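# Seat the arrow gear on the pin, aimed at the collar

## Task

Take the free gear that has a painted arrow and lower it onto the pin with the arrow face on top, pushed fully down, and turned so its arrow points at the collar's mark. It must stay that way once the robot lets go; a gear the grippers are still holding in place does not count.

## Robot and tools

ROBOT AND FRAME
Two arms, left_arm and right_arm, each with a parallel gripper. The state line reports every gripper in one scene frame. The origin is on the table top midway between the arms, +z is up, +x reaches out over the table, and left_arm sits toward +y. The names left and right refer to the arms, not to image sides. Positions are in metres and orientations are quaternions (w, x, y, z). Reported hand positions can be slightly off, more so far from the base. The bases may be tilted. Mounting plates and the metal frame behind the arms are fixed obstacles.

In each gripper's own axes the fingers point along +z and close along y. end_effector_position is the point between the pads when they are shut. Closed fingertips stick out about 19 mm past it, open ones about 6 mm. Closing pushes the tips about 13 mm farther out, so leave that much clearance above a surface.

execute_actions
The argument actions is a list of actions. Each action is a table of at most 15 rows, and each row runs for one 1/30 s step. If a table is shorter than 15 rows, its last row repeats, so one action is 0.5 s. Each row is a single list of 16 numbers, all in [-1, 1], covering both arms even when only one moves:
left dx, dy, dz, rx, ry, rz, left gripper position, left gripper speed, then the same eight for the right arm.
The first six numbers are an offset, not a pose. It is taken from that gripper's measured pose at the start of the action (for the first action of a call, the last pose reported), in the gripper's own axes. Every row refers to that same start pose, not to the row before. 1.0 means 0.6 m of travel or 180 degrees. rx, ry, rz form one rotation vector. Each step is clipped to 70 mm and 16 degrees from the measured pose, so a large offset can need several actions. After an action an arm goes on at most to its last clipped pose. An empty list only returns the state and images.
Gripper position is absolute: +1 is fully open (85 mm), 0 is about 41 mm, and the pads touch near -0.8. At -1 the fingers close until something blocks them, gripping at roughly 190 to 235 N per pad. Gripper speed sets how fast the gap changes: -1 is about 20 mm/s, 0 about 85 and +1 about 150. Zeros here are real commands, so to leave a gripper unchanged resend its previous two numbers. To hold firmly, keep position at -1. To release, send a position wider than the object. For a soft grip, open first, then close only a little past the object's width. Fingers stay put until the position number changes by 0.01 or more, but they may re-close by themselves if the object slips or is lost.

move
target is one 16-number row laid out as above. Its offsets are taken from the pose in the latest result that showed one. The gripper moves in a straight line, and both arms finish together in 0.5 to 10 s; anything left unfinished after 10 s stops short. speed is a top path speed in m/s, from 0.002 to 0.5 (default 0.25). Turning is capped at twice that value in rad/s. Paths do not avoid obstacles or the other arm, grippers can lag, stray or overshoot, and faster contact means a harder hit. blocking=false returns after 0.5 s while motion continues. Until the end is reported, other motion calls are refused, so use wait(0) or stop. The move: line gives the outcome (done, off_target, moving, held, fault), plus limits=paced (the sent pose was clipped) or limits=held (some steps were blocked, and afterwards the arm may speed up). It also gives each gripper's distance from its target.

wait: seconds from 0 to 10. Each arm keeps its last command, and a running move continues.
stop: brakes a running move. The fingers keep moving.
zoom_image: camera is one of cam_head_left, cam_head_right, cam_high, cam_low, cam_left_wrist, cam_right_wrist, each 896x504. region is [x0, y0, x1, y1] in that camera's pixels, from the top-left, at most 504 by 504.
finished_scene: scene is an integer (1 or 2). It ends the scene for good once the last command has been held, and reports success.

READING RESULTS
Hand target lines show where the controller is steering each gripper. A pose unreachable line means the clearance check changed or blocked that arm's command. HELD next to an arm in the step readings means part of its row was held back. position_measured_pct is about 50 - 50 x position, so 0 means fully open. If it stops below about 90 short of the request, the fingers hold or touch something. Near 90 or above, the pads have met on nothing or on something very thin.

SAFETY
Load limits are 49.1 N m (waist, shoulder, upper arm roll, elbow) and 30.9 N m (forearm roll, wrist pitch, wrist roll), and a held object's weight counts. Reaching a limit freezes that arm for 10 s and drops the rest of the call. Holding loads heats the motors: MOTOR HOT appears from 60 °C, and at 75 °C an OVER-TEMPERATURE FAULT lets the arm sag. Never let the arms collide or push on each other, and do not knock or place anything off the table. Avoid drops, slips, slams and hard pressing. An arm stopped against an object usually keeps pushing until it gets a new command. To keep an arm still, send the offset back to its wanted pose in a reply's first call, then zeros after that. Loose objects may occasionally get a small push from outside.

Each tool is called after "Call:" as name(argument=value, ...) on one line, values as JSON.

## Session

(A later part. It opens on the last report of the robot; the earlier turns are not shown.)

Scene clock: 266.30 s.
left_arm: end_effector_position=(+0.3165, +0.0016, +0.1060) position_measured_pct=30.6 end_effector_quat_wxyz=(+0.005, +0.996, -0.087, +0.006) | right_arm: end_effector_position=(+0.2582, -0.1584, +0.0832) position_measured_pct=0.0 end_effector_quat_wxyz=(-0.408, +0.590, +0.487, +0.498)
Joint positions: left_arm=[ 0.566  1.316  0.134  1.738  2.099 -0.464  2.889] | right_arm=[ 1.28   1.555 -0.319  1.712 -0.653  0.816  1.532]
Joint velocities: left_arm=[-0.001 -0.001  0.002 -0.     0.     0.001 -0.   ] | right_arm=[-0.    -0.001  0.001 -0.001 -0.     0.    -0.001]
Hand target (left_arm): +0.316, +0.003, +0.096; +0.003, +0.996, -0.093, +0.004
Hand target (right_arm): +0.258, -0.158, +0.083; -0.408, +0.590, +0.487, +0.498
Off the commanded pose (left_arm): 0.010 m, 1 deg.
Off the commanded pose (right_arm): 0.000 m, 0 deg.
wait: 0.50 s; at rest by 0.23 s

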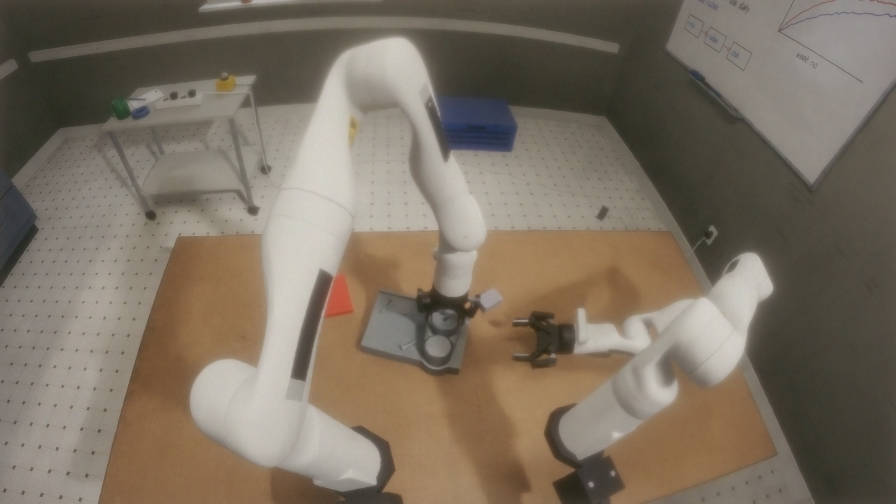

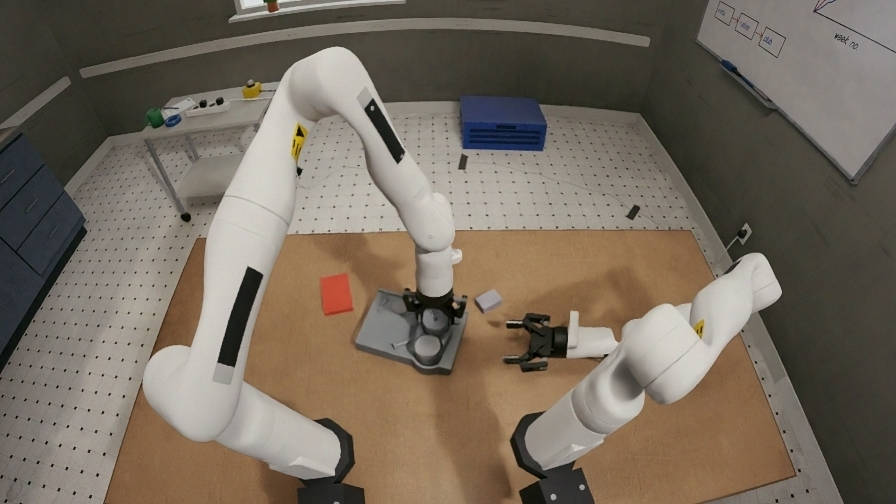

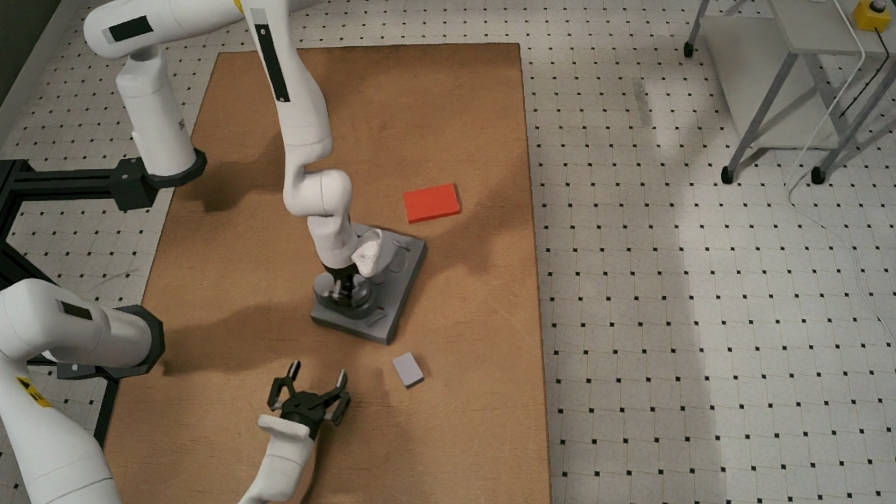

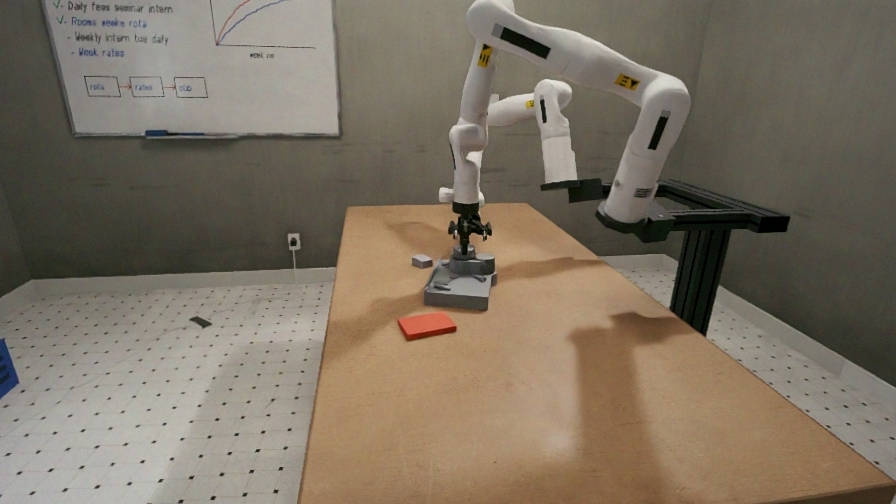

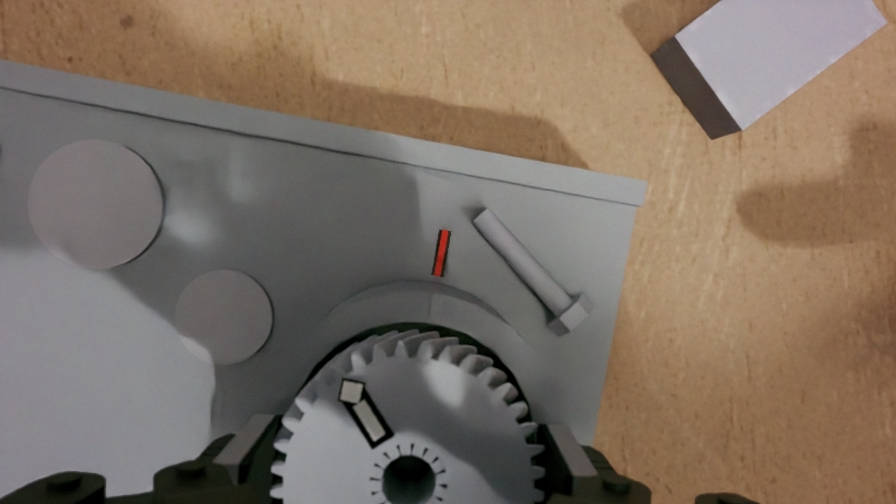

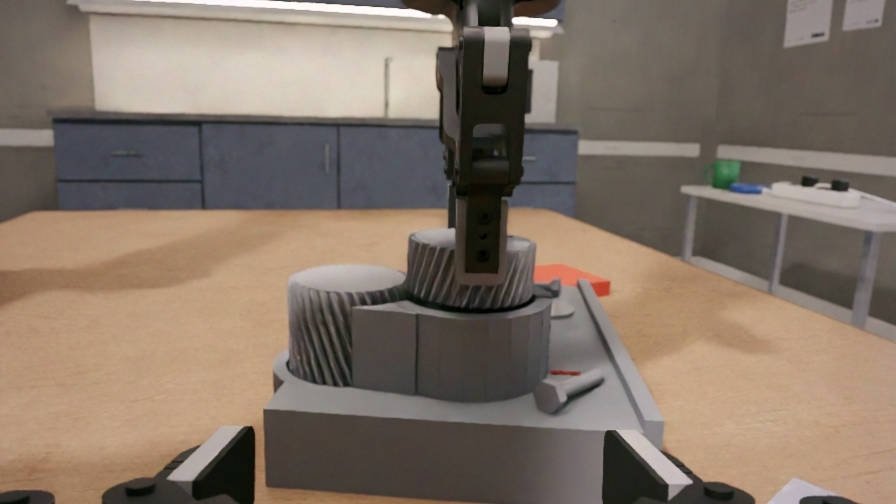

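Stalled and the plate rotated with it; relieving pressure right away.

Call:
execute_actions(actions=[[[0,0,0.008,0,0,0,-1,-0.3,0,0,0,0,0,0,1,0],[0,0,0.005,0,0,0,-1,-0.3,0,0,0,0,0,0,1,0],[0,0,0.002,0,0,0,-1,-0.3,0,0,0,0,0,0,1,0],[0,0,0,0,0,0,-1,-0.3,0,0,0,0,0,0,1,0],[0,0,-0.0015,0,0,0,-1,-0.3,0,0,0,0,0,0,1,0],[0,0,-0.0025,0,0,0,-1,-0.3,0,0,0,0,0,0,1,0]]])

Call:
zoom_image(camera="cam_right_wrist", region=[330, 210, 570, 370])

Call:
zoom_image(camera="cam_left_wrist", region=[230, 200, 630, 504])

Scene clock: 270.20 s.
left_arm: end_effector_position=(+0.3162, +0.0016, +0.1069) position_measured_pct=30.6 end_effector_quat_wxyz=(+0.005, +0.996, -0.085, +0.006) | right_arm: end_effector_position=(+0.2582, -0.1584, +0.0832) position_measured_pct=0.0 end_effector_quat_wxyz=(-0.408, +0.590, +0.487, +0.498)
Joint positions: left_arm=[ 0.565  1.314  0.135  1.739  2.104 -0.465  2.888] | right_arm=[ 1.28   1.555 -0.319  1.712 -0.653  0.816  1.532]
Joint velocities: left_arm=[ 0.    -0.001 -0.    -0.     0.003  0.001 -0.002] | right_arm=[ 0.001  0.001  0.     0.    -0.     0.    -0.   ]
Hand target (left_arm): +0.316, +0.002, +0.107; +0.005, +0.996, -0.087, +0.006
Hand target (right_arm): +0.258, -0.158, +0.083; -0.408, +0.590, +0.487, +0.498
Off the commanded pose (left_arm): 0.001 m, 0 deg.
Off the commanded pose (right_arm): 0.000 m, 0 deg.
Step readings (end_effector_position):
0: left_arm (+0.3165, +0.0016, +0.1060) | right_arm (+0.2582, -0.1584, +0.0832)
1: left_arm (+0.3167, +0.0014, +0.1064) | right_arm (+0.2582, -0.1584, +0.0832)
2: left_arm (+0.3166, +0.0015, +0.1064) | right_arm (+0.2582, -0.1584, +0.0832)
4: left_arm (+0.3165, +0.0015, +0.1066) | right_arm (+0.2582, -0.1584, +0.0832)
8: left_arm (+0.3162, +0.0016, +0.1069) | right_arm (+0.2582, -0.1584, +0.0832)
15: end_effector_position above

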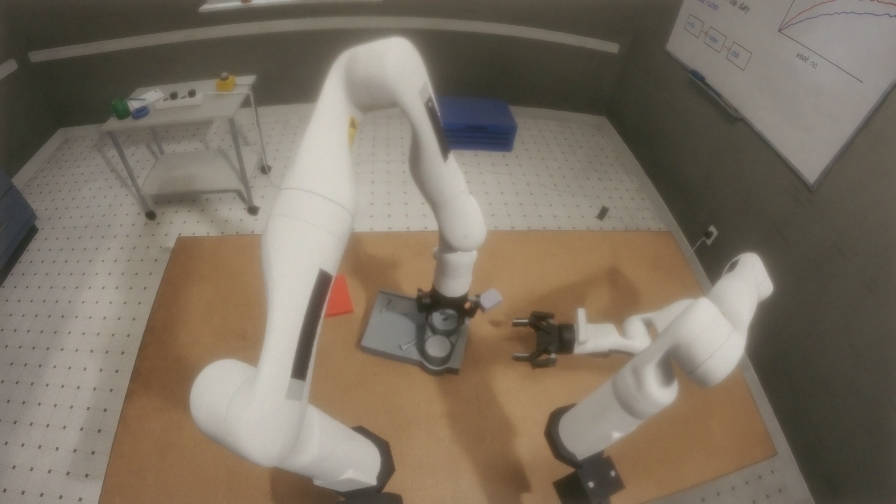

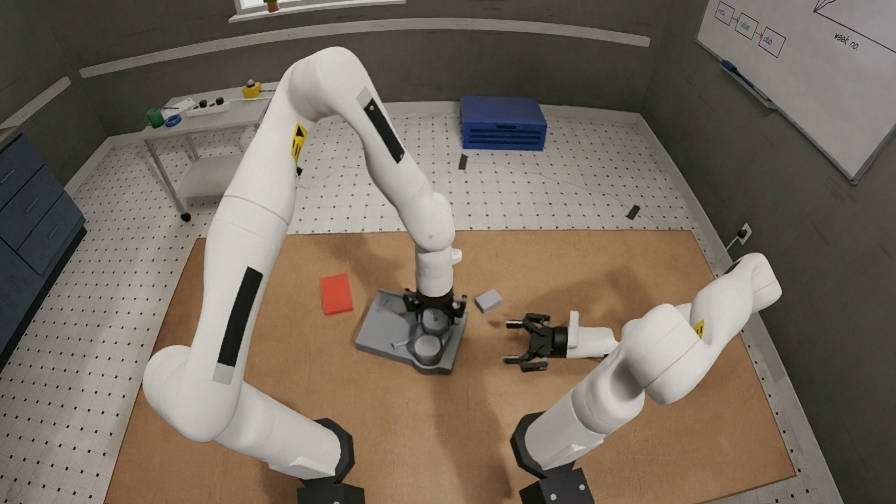

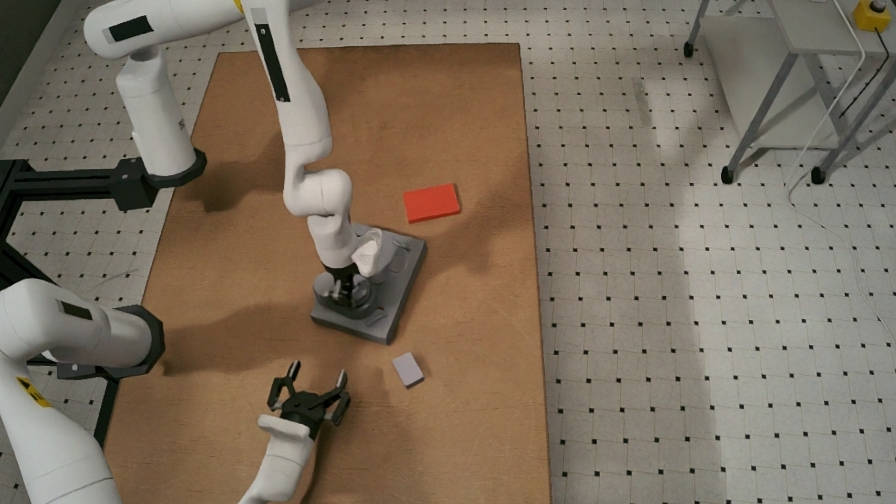

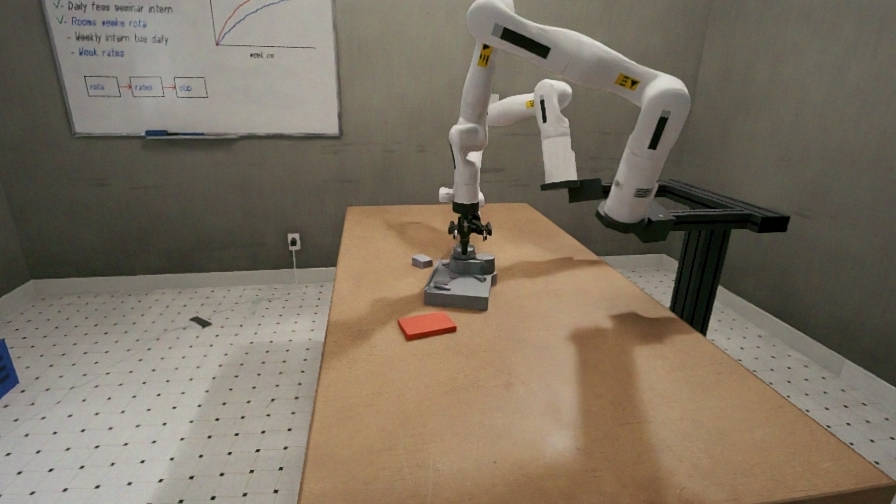

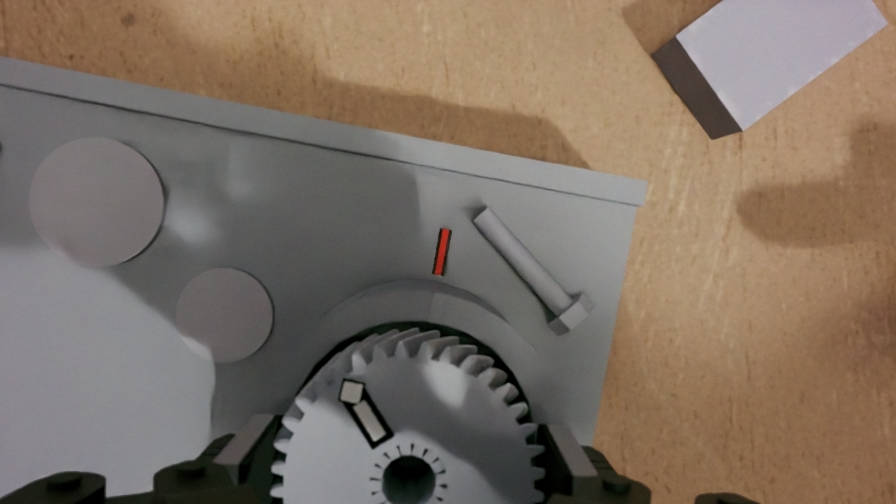

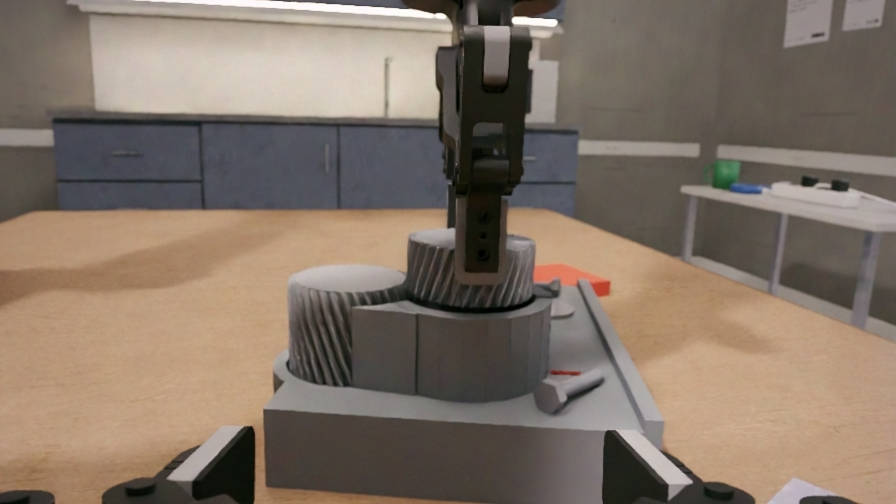

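Region (330, 210, 570, 370) of cam_right_wrist's 896x504 image, scaled by 2.100.

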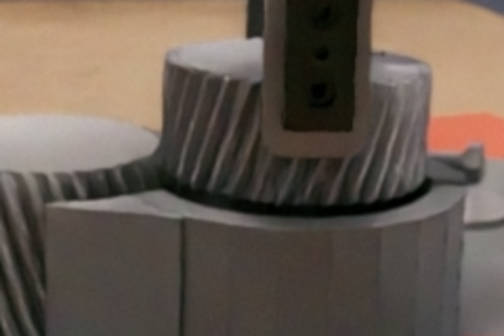

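Region (230, 200, 630, 504) of cam_left_wrist's 896x504 image, scaled by 1.260; it fills the top 383 rows of this view, and the rest is white.

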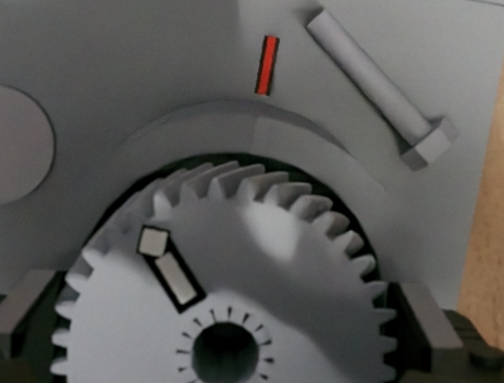

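Call:
zoom_image(camera="cam_right_wrist", region=[390, 220, 480, 330])

Call:
zoom_image(camera="cam_right_wrist", region=[480, 220, 570, 330])

Call:
zoom_image(camera="cam_left_wrist", region=[260, 300, 420, 440])

Call:
zoom_image(camera="cam_left_wrist", region=[410, 300, 570, 440])

Call:
zoom_image(camera="cam_left_wrist", region=[360, 434, 460, 504])

Region (390, 220, 480, 330) of cam_right_wrist's 896x504 image, scaled by 4.582; it fills the left 412 columns of this view, and the rest is white.

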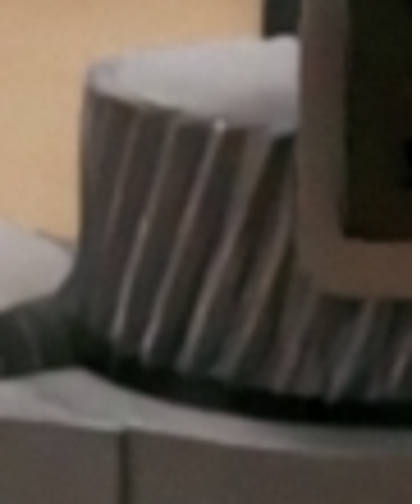

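Region (480, 220, 570, 330) of cam_right_wrist's 896x504 image, scaled by 4.582; it fills the left 412 columns of this view, and the rest is white.

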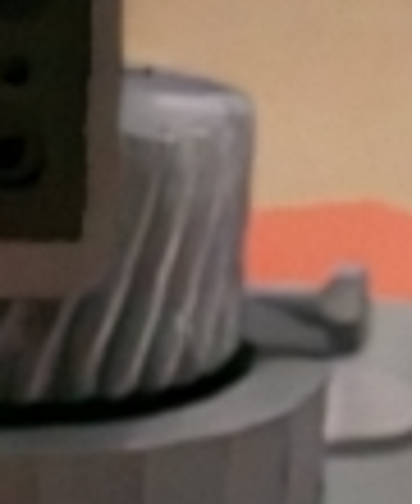

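Region (260, 300, 420, 440) of cam_left_wrist's 896x504 image, scaled by 3.150; it fills the top 441 rows of this view, and the rest is white.

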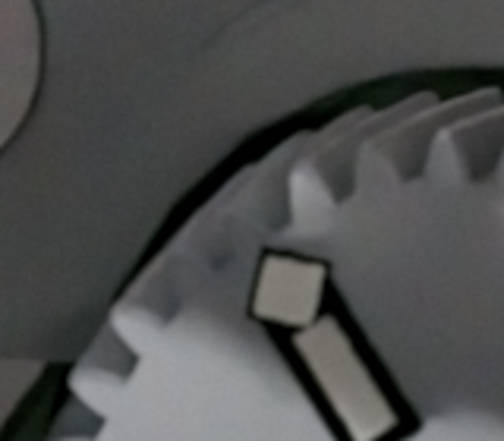

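Region (410, 300, 570, 440) of cam_left_wrist's 896x504 image, scaled by 3.150; it fills the top 441 rows of this view, and the rest is white.

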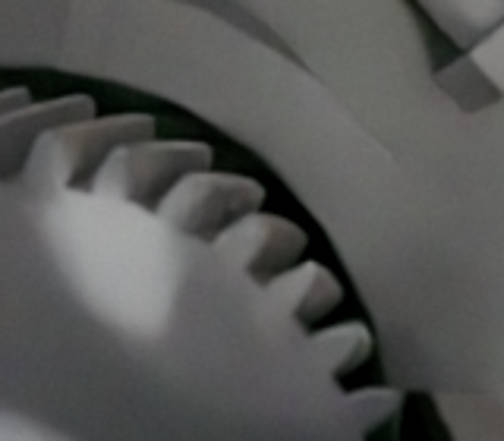

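Region (360, 434, 460, 504) of cam_left_wrist's 896x504 image, scaled by 5.040; it fills the top 353 rows of this view, and the rest is white.

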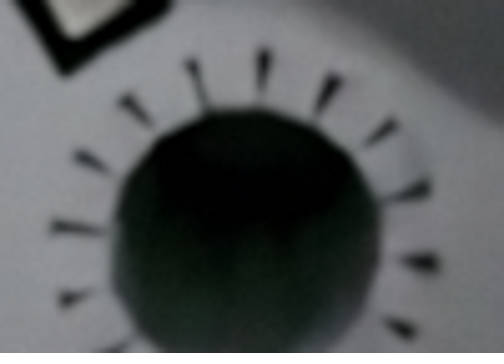

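Call:
zoom_image(camera="cam_head_right", region=[400, 295, 470, 375])

Call:
zoom_image(camera="cam_right_wrist", region=[350, 255, 450, 325])

Region (400, 295, 470, 375) of cam_head_right's 896x504 image, scaled by 6.300, with more detail than that image has; it fills the left 441 columns of this view, and the rest is white.

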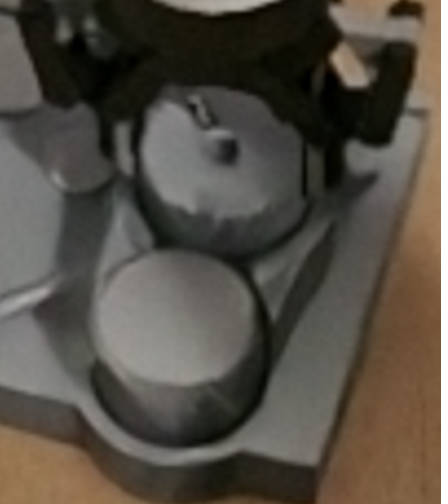

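Region (350, 255, 450, 325) of cam_right_wrist's 896x504 image, scaled by 5.040; it fills the top 353 rows of this view, and the rest is white.

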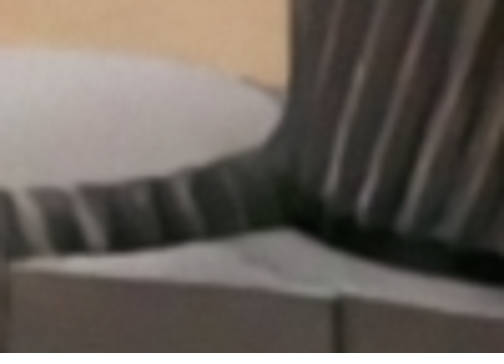

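Call:
zoom_image(camera="cam_right_wrist", region=[400, 180, 560, 410])

Call:
zoom_image(camera="cam_low", region=[425, 215, 505, 300])

Region (400, 180, 560, 410) of cam_right_wrist's 896x504 image, scaled by 2.191; it fills the left 351 columns of this view, and the rest is white.

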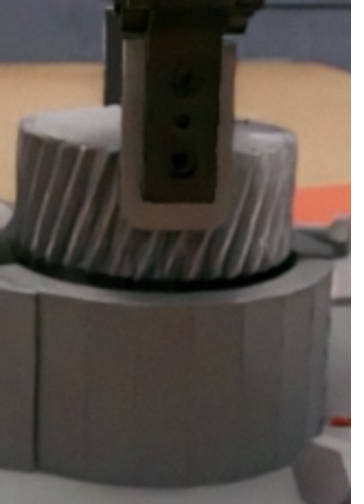

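Region (425, 215, 505, 300) of cam_low's 896x504 image, scaled by 5.929, with more detail than that image has; it fills the left 474 columns of this view, and the rest is white.

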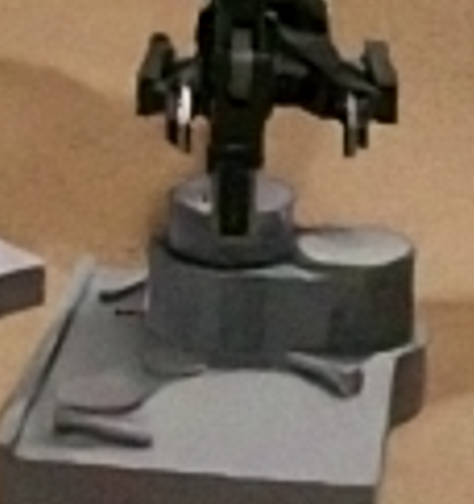

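Call:
execute_actions(actions=[[[0,0,0.0008,0.0004,0,-0.0007,-1,-0.3,0,0,0,0,0,0,1,0],[0,0,0.0015,0.0008,0,-0.0015,-1,-0.3,0,0,0,0,0,0,1,0],[0,0,0.0020,0.0011,0,-0.0022,-1,-0.3,0,0,0,0,0,0,1,0],[0,0,0.0023,0.0013,0,-0.0030,-1,-0.3,0,0,0,0,0,0,1,0],[0,0,0.0023,0.0013,0,-0.0037,-1,-0.3,0,0,0,0,0,0,1,0],[0,0,0.0023,0.0013,0,-0.0044,-1,-0.3,0,0,0,0,0,0,1,0],[0,0,0.0023,0.0013,0,-0.0052,-1,-0.3,0,0,0,0,0,0,1,0],[0,0,0.0023,0.0013,0,-0.0059,-1,-0.3,0,0,0,0,0,0,1,0],[0,0,0.0023,0.0013,0,-0.0067,-1,-0.3,0,0,0,0,0,0,1,0],[0,0,0.0023,0.0013,0,-0.0074,-1,-0.3,0,0,0,0,0,0,1,0],[0,0,0.0023,0.0013,0,-0.0081,-1,-0.3,0,0,0,0,0,0,1,0],[0,0,0.0023,0.0013,0,-0.0089,-1,-0.3,0,0,0,0,0,0,1,0],[0,0,0.0023,0.0013,0,-0.0096,-1,-0.3,0,0,0,0,0,0,1,0],[0,0,0.0023,0.0013,0,-0.0104,-1,-0.3,0,0,0,0,0,0,1,0],[0,0,0.0023,0.0013,0,-0.0111,-1,-0.3,0,0,0,0,0,0,1,0]]])

Scene clock: 318.17 s.
left_arm: end_effector_position=(+0.3162, +0.0015, +0.1052) position_measured_pct=30.6 end_effector_quat_wxyz=(+0.003, +0.997, -0.075, +0.006) | right_arm: end_effector_position=(+0.2582, -0.1584, +0.0832) position_measured_pct=0.0 end_effector_quat_wxyz=(-0.408, +0.590, +0.487, +0.498)
Joint positions: left_arm=[ 0.573  1.318  0.128  1.735  2.109 -0.464  2.909] | right_arm=[ 1.28   1.555 -0.319  1.712 -0.653  0.816  1.532]
Joint velocities: left_arm=[ 0.008 -0.    -0.015 -0.006  0.02   0.01   0.058] | right_arm=[ 0.    -0.001 -0.    -0.    -0.    -0.001  0.001]
Hand target (left_arm): +0.316, +0.002, +0.105; +0.003, +0.998, -0.068, +0.006
Hand target (right_arm): +0.258, -0.158, +0.083; -0.408, +0.590, +0.487, +0.498
Off the commanded pose (left_arm): 0.000 m, 1 deg.
Off the commanded pose (right_arm): 0.000 m, 0 deg.
Step readings (end_effector_position):
0: left_arm (+0.3162, +0.0016, +0.1069) | right_arm (+0.2582, -0.1584, +0.0832)
1: left_arm (+0.3162, +0.0016, +0.1068) | right_arm (+0.2582, -0.1584, +0.0832)
2: left_arm (+0.3161, +0.0015, +0.1068) | right_arm (+0.2582, -0.1584, +0.0832)
4: left_arm (+0.3159, +0.0017, +0.1062) | right_arm (+0.2582, -0.1584, +0.0832)
8: left_arm (+0.3160, +0.0017, +0.1052) | right_arm (+0.2582, -0.1584, +0.0832)
15: end_effector_position above

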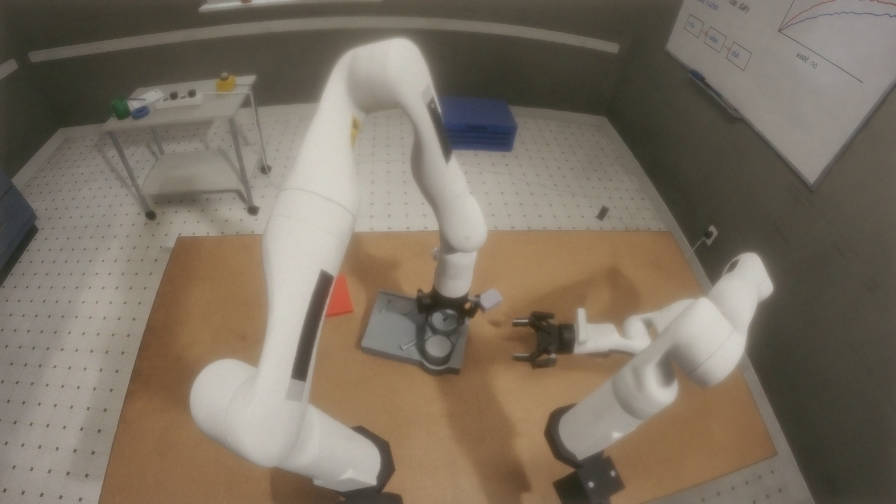

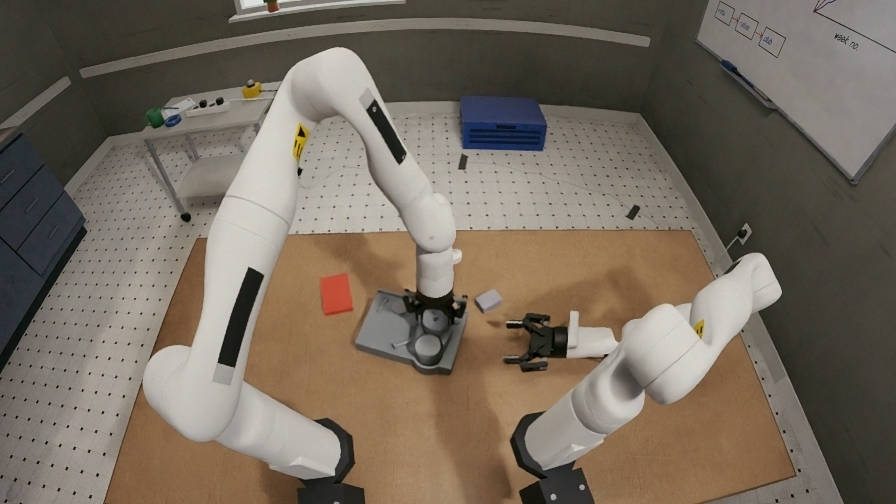

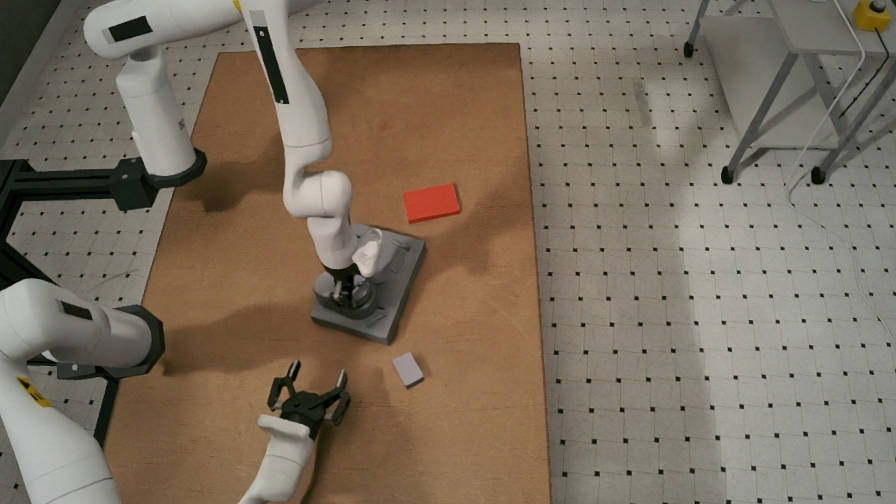

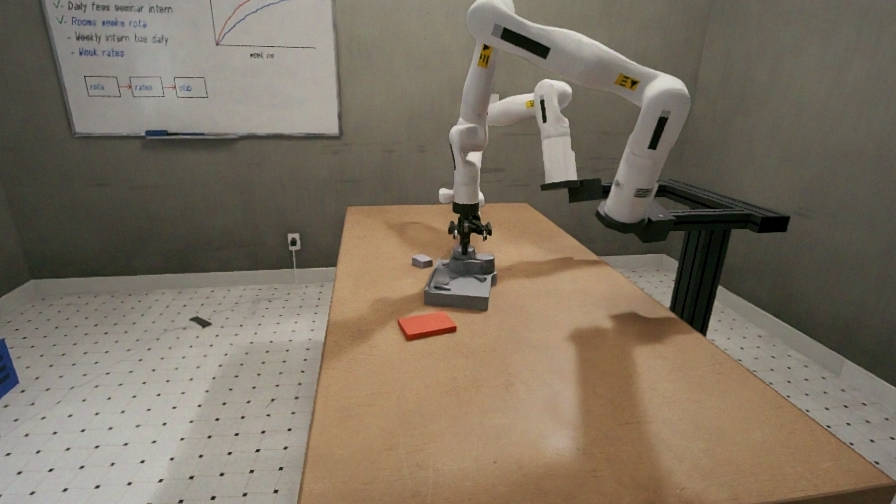

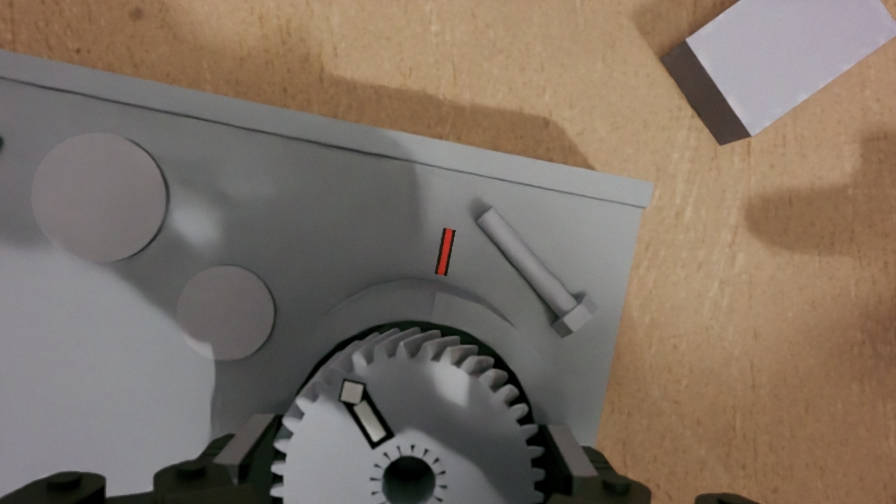

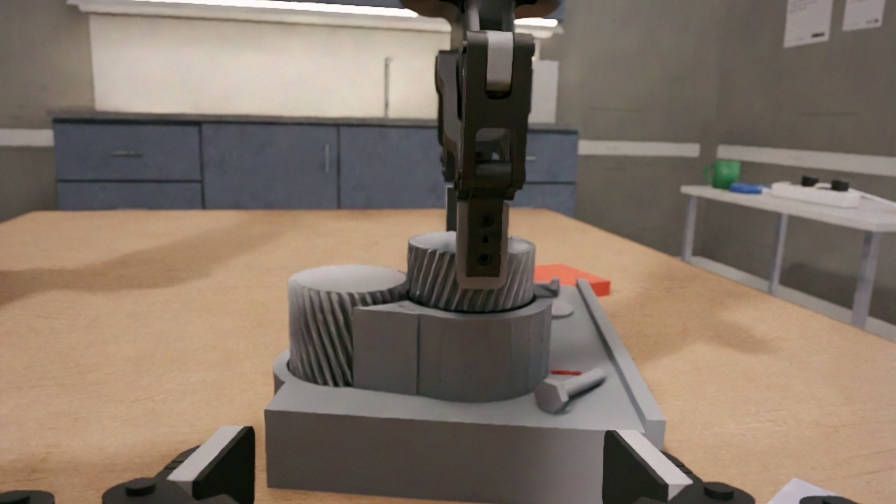

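Call:
execute_actions(actions=[])

Scene clock: 319.60 s.
left_arm: end_effector_position=(+0.3165, +0.0014, +0.1052) position_measured_pct=30.6 end_effector_quat_wxyz=(+0.003, +0.997, -0.072, +0.007) | right_arm: end_effector_position=(+0.2582, -0.1584, +0.0832) position_measured_pct=0.0 end_effector_quat_wxyz=(-0.408, +0.590, +0.487, +0.498)
Joint positions: left_arm=[ 0.573  1.318  0.127  1.735  2.11  -0.463  2.914] | right_arm=[ 1.28   1.555 -0.319  1.712 -0.653  0.816  1.532]
Joint velocities: left_arm=[ 0.    -0.    -0.001 -0.    -0.    -0.    -0.   ] | right_arm=[0.002 0.001 0.    0.001 0.    0.    0.   ]
Hand target (left_arm): +0.316, +0.002, +0.105; +0.003, +0.998, -0.068, +0.006
Hand target (right_arm): +0.258, -0.158, +0.083; -0.408, +0.590, +0.487, +0.498
Off the commanded pose (left_arm): 0.000 m, 1 deg.
Off the commanded pose (right_arm): 0.000 m, 0 deg.

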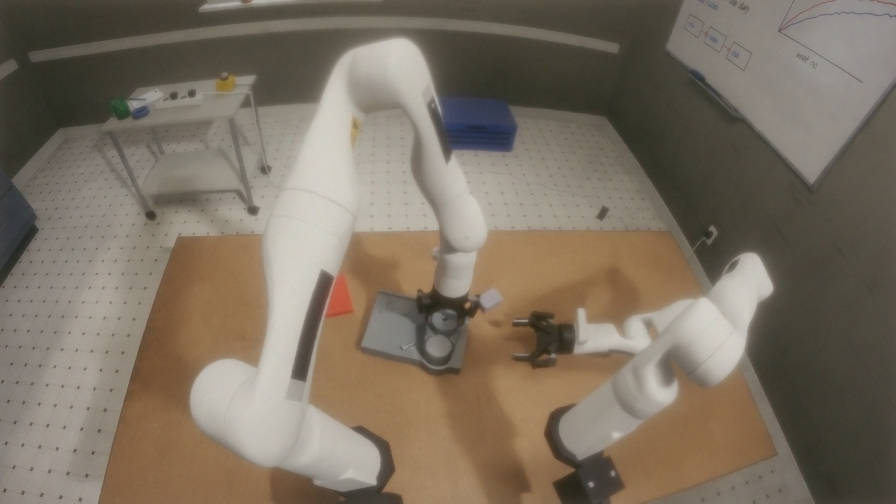

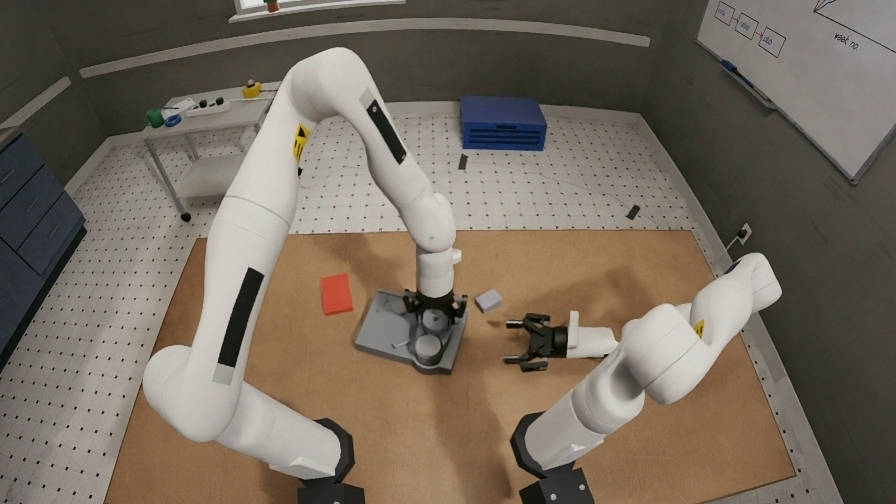

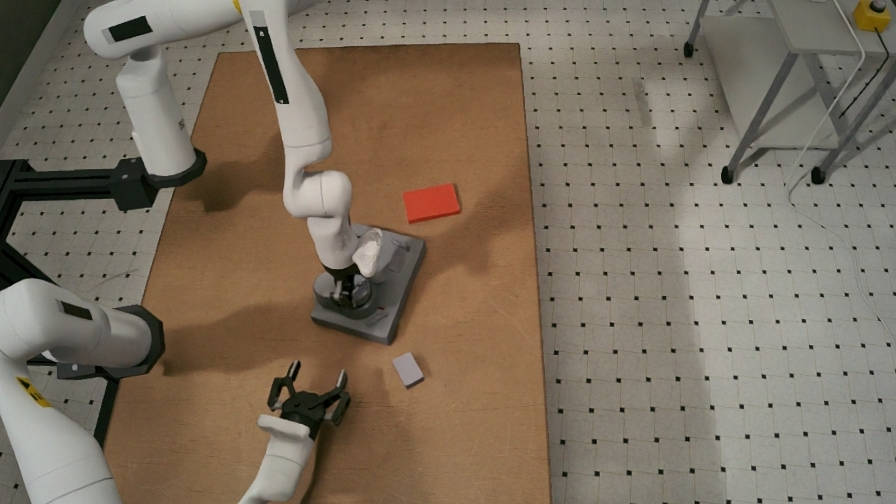

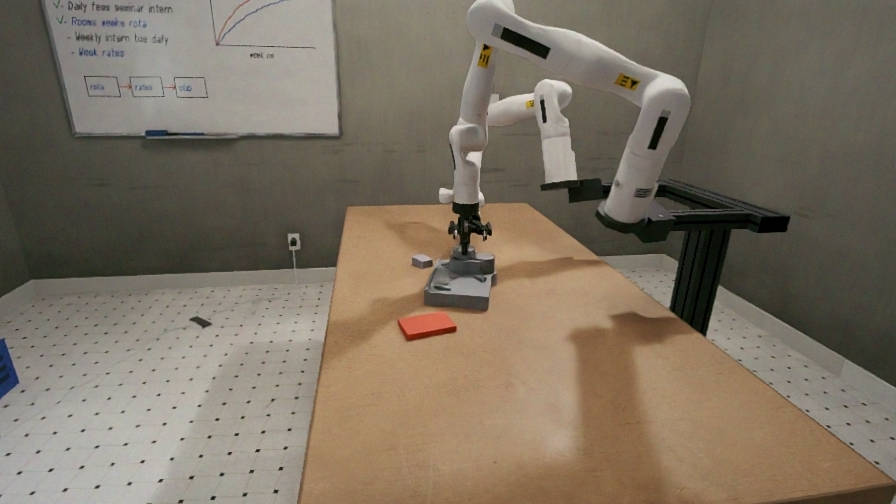

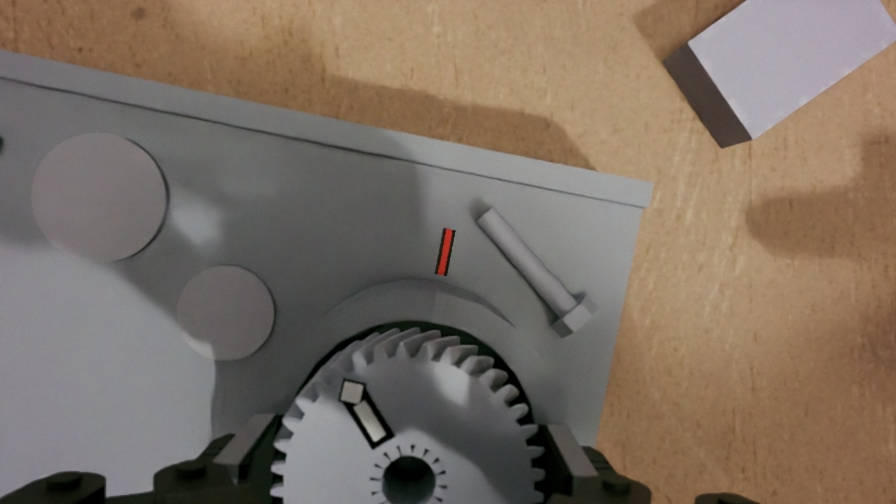

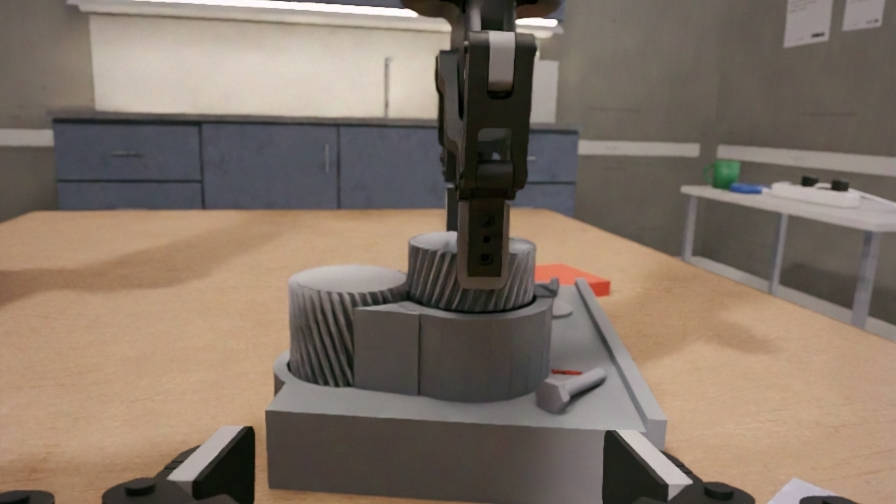

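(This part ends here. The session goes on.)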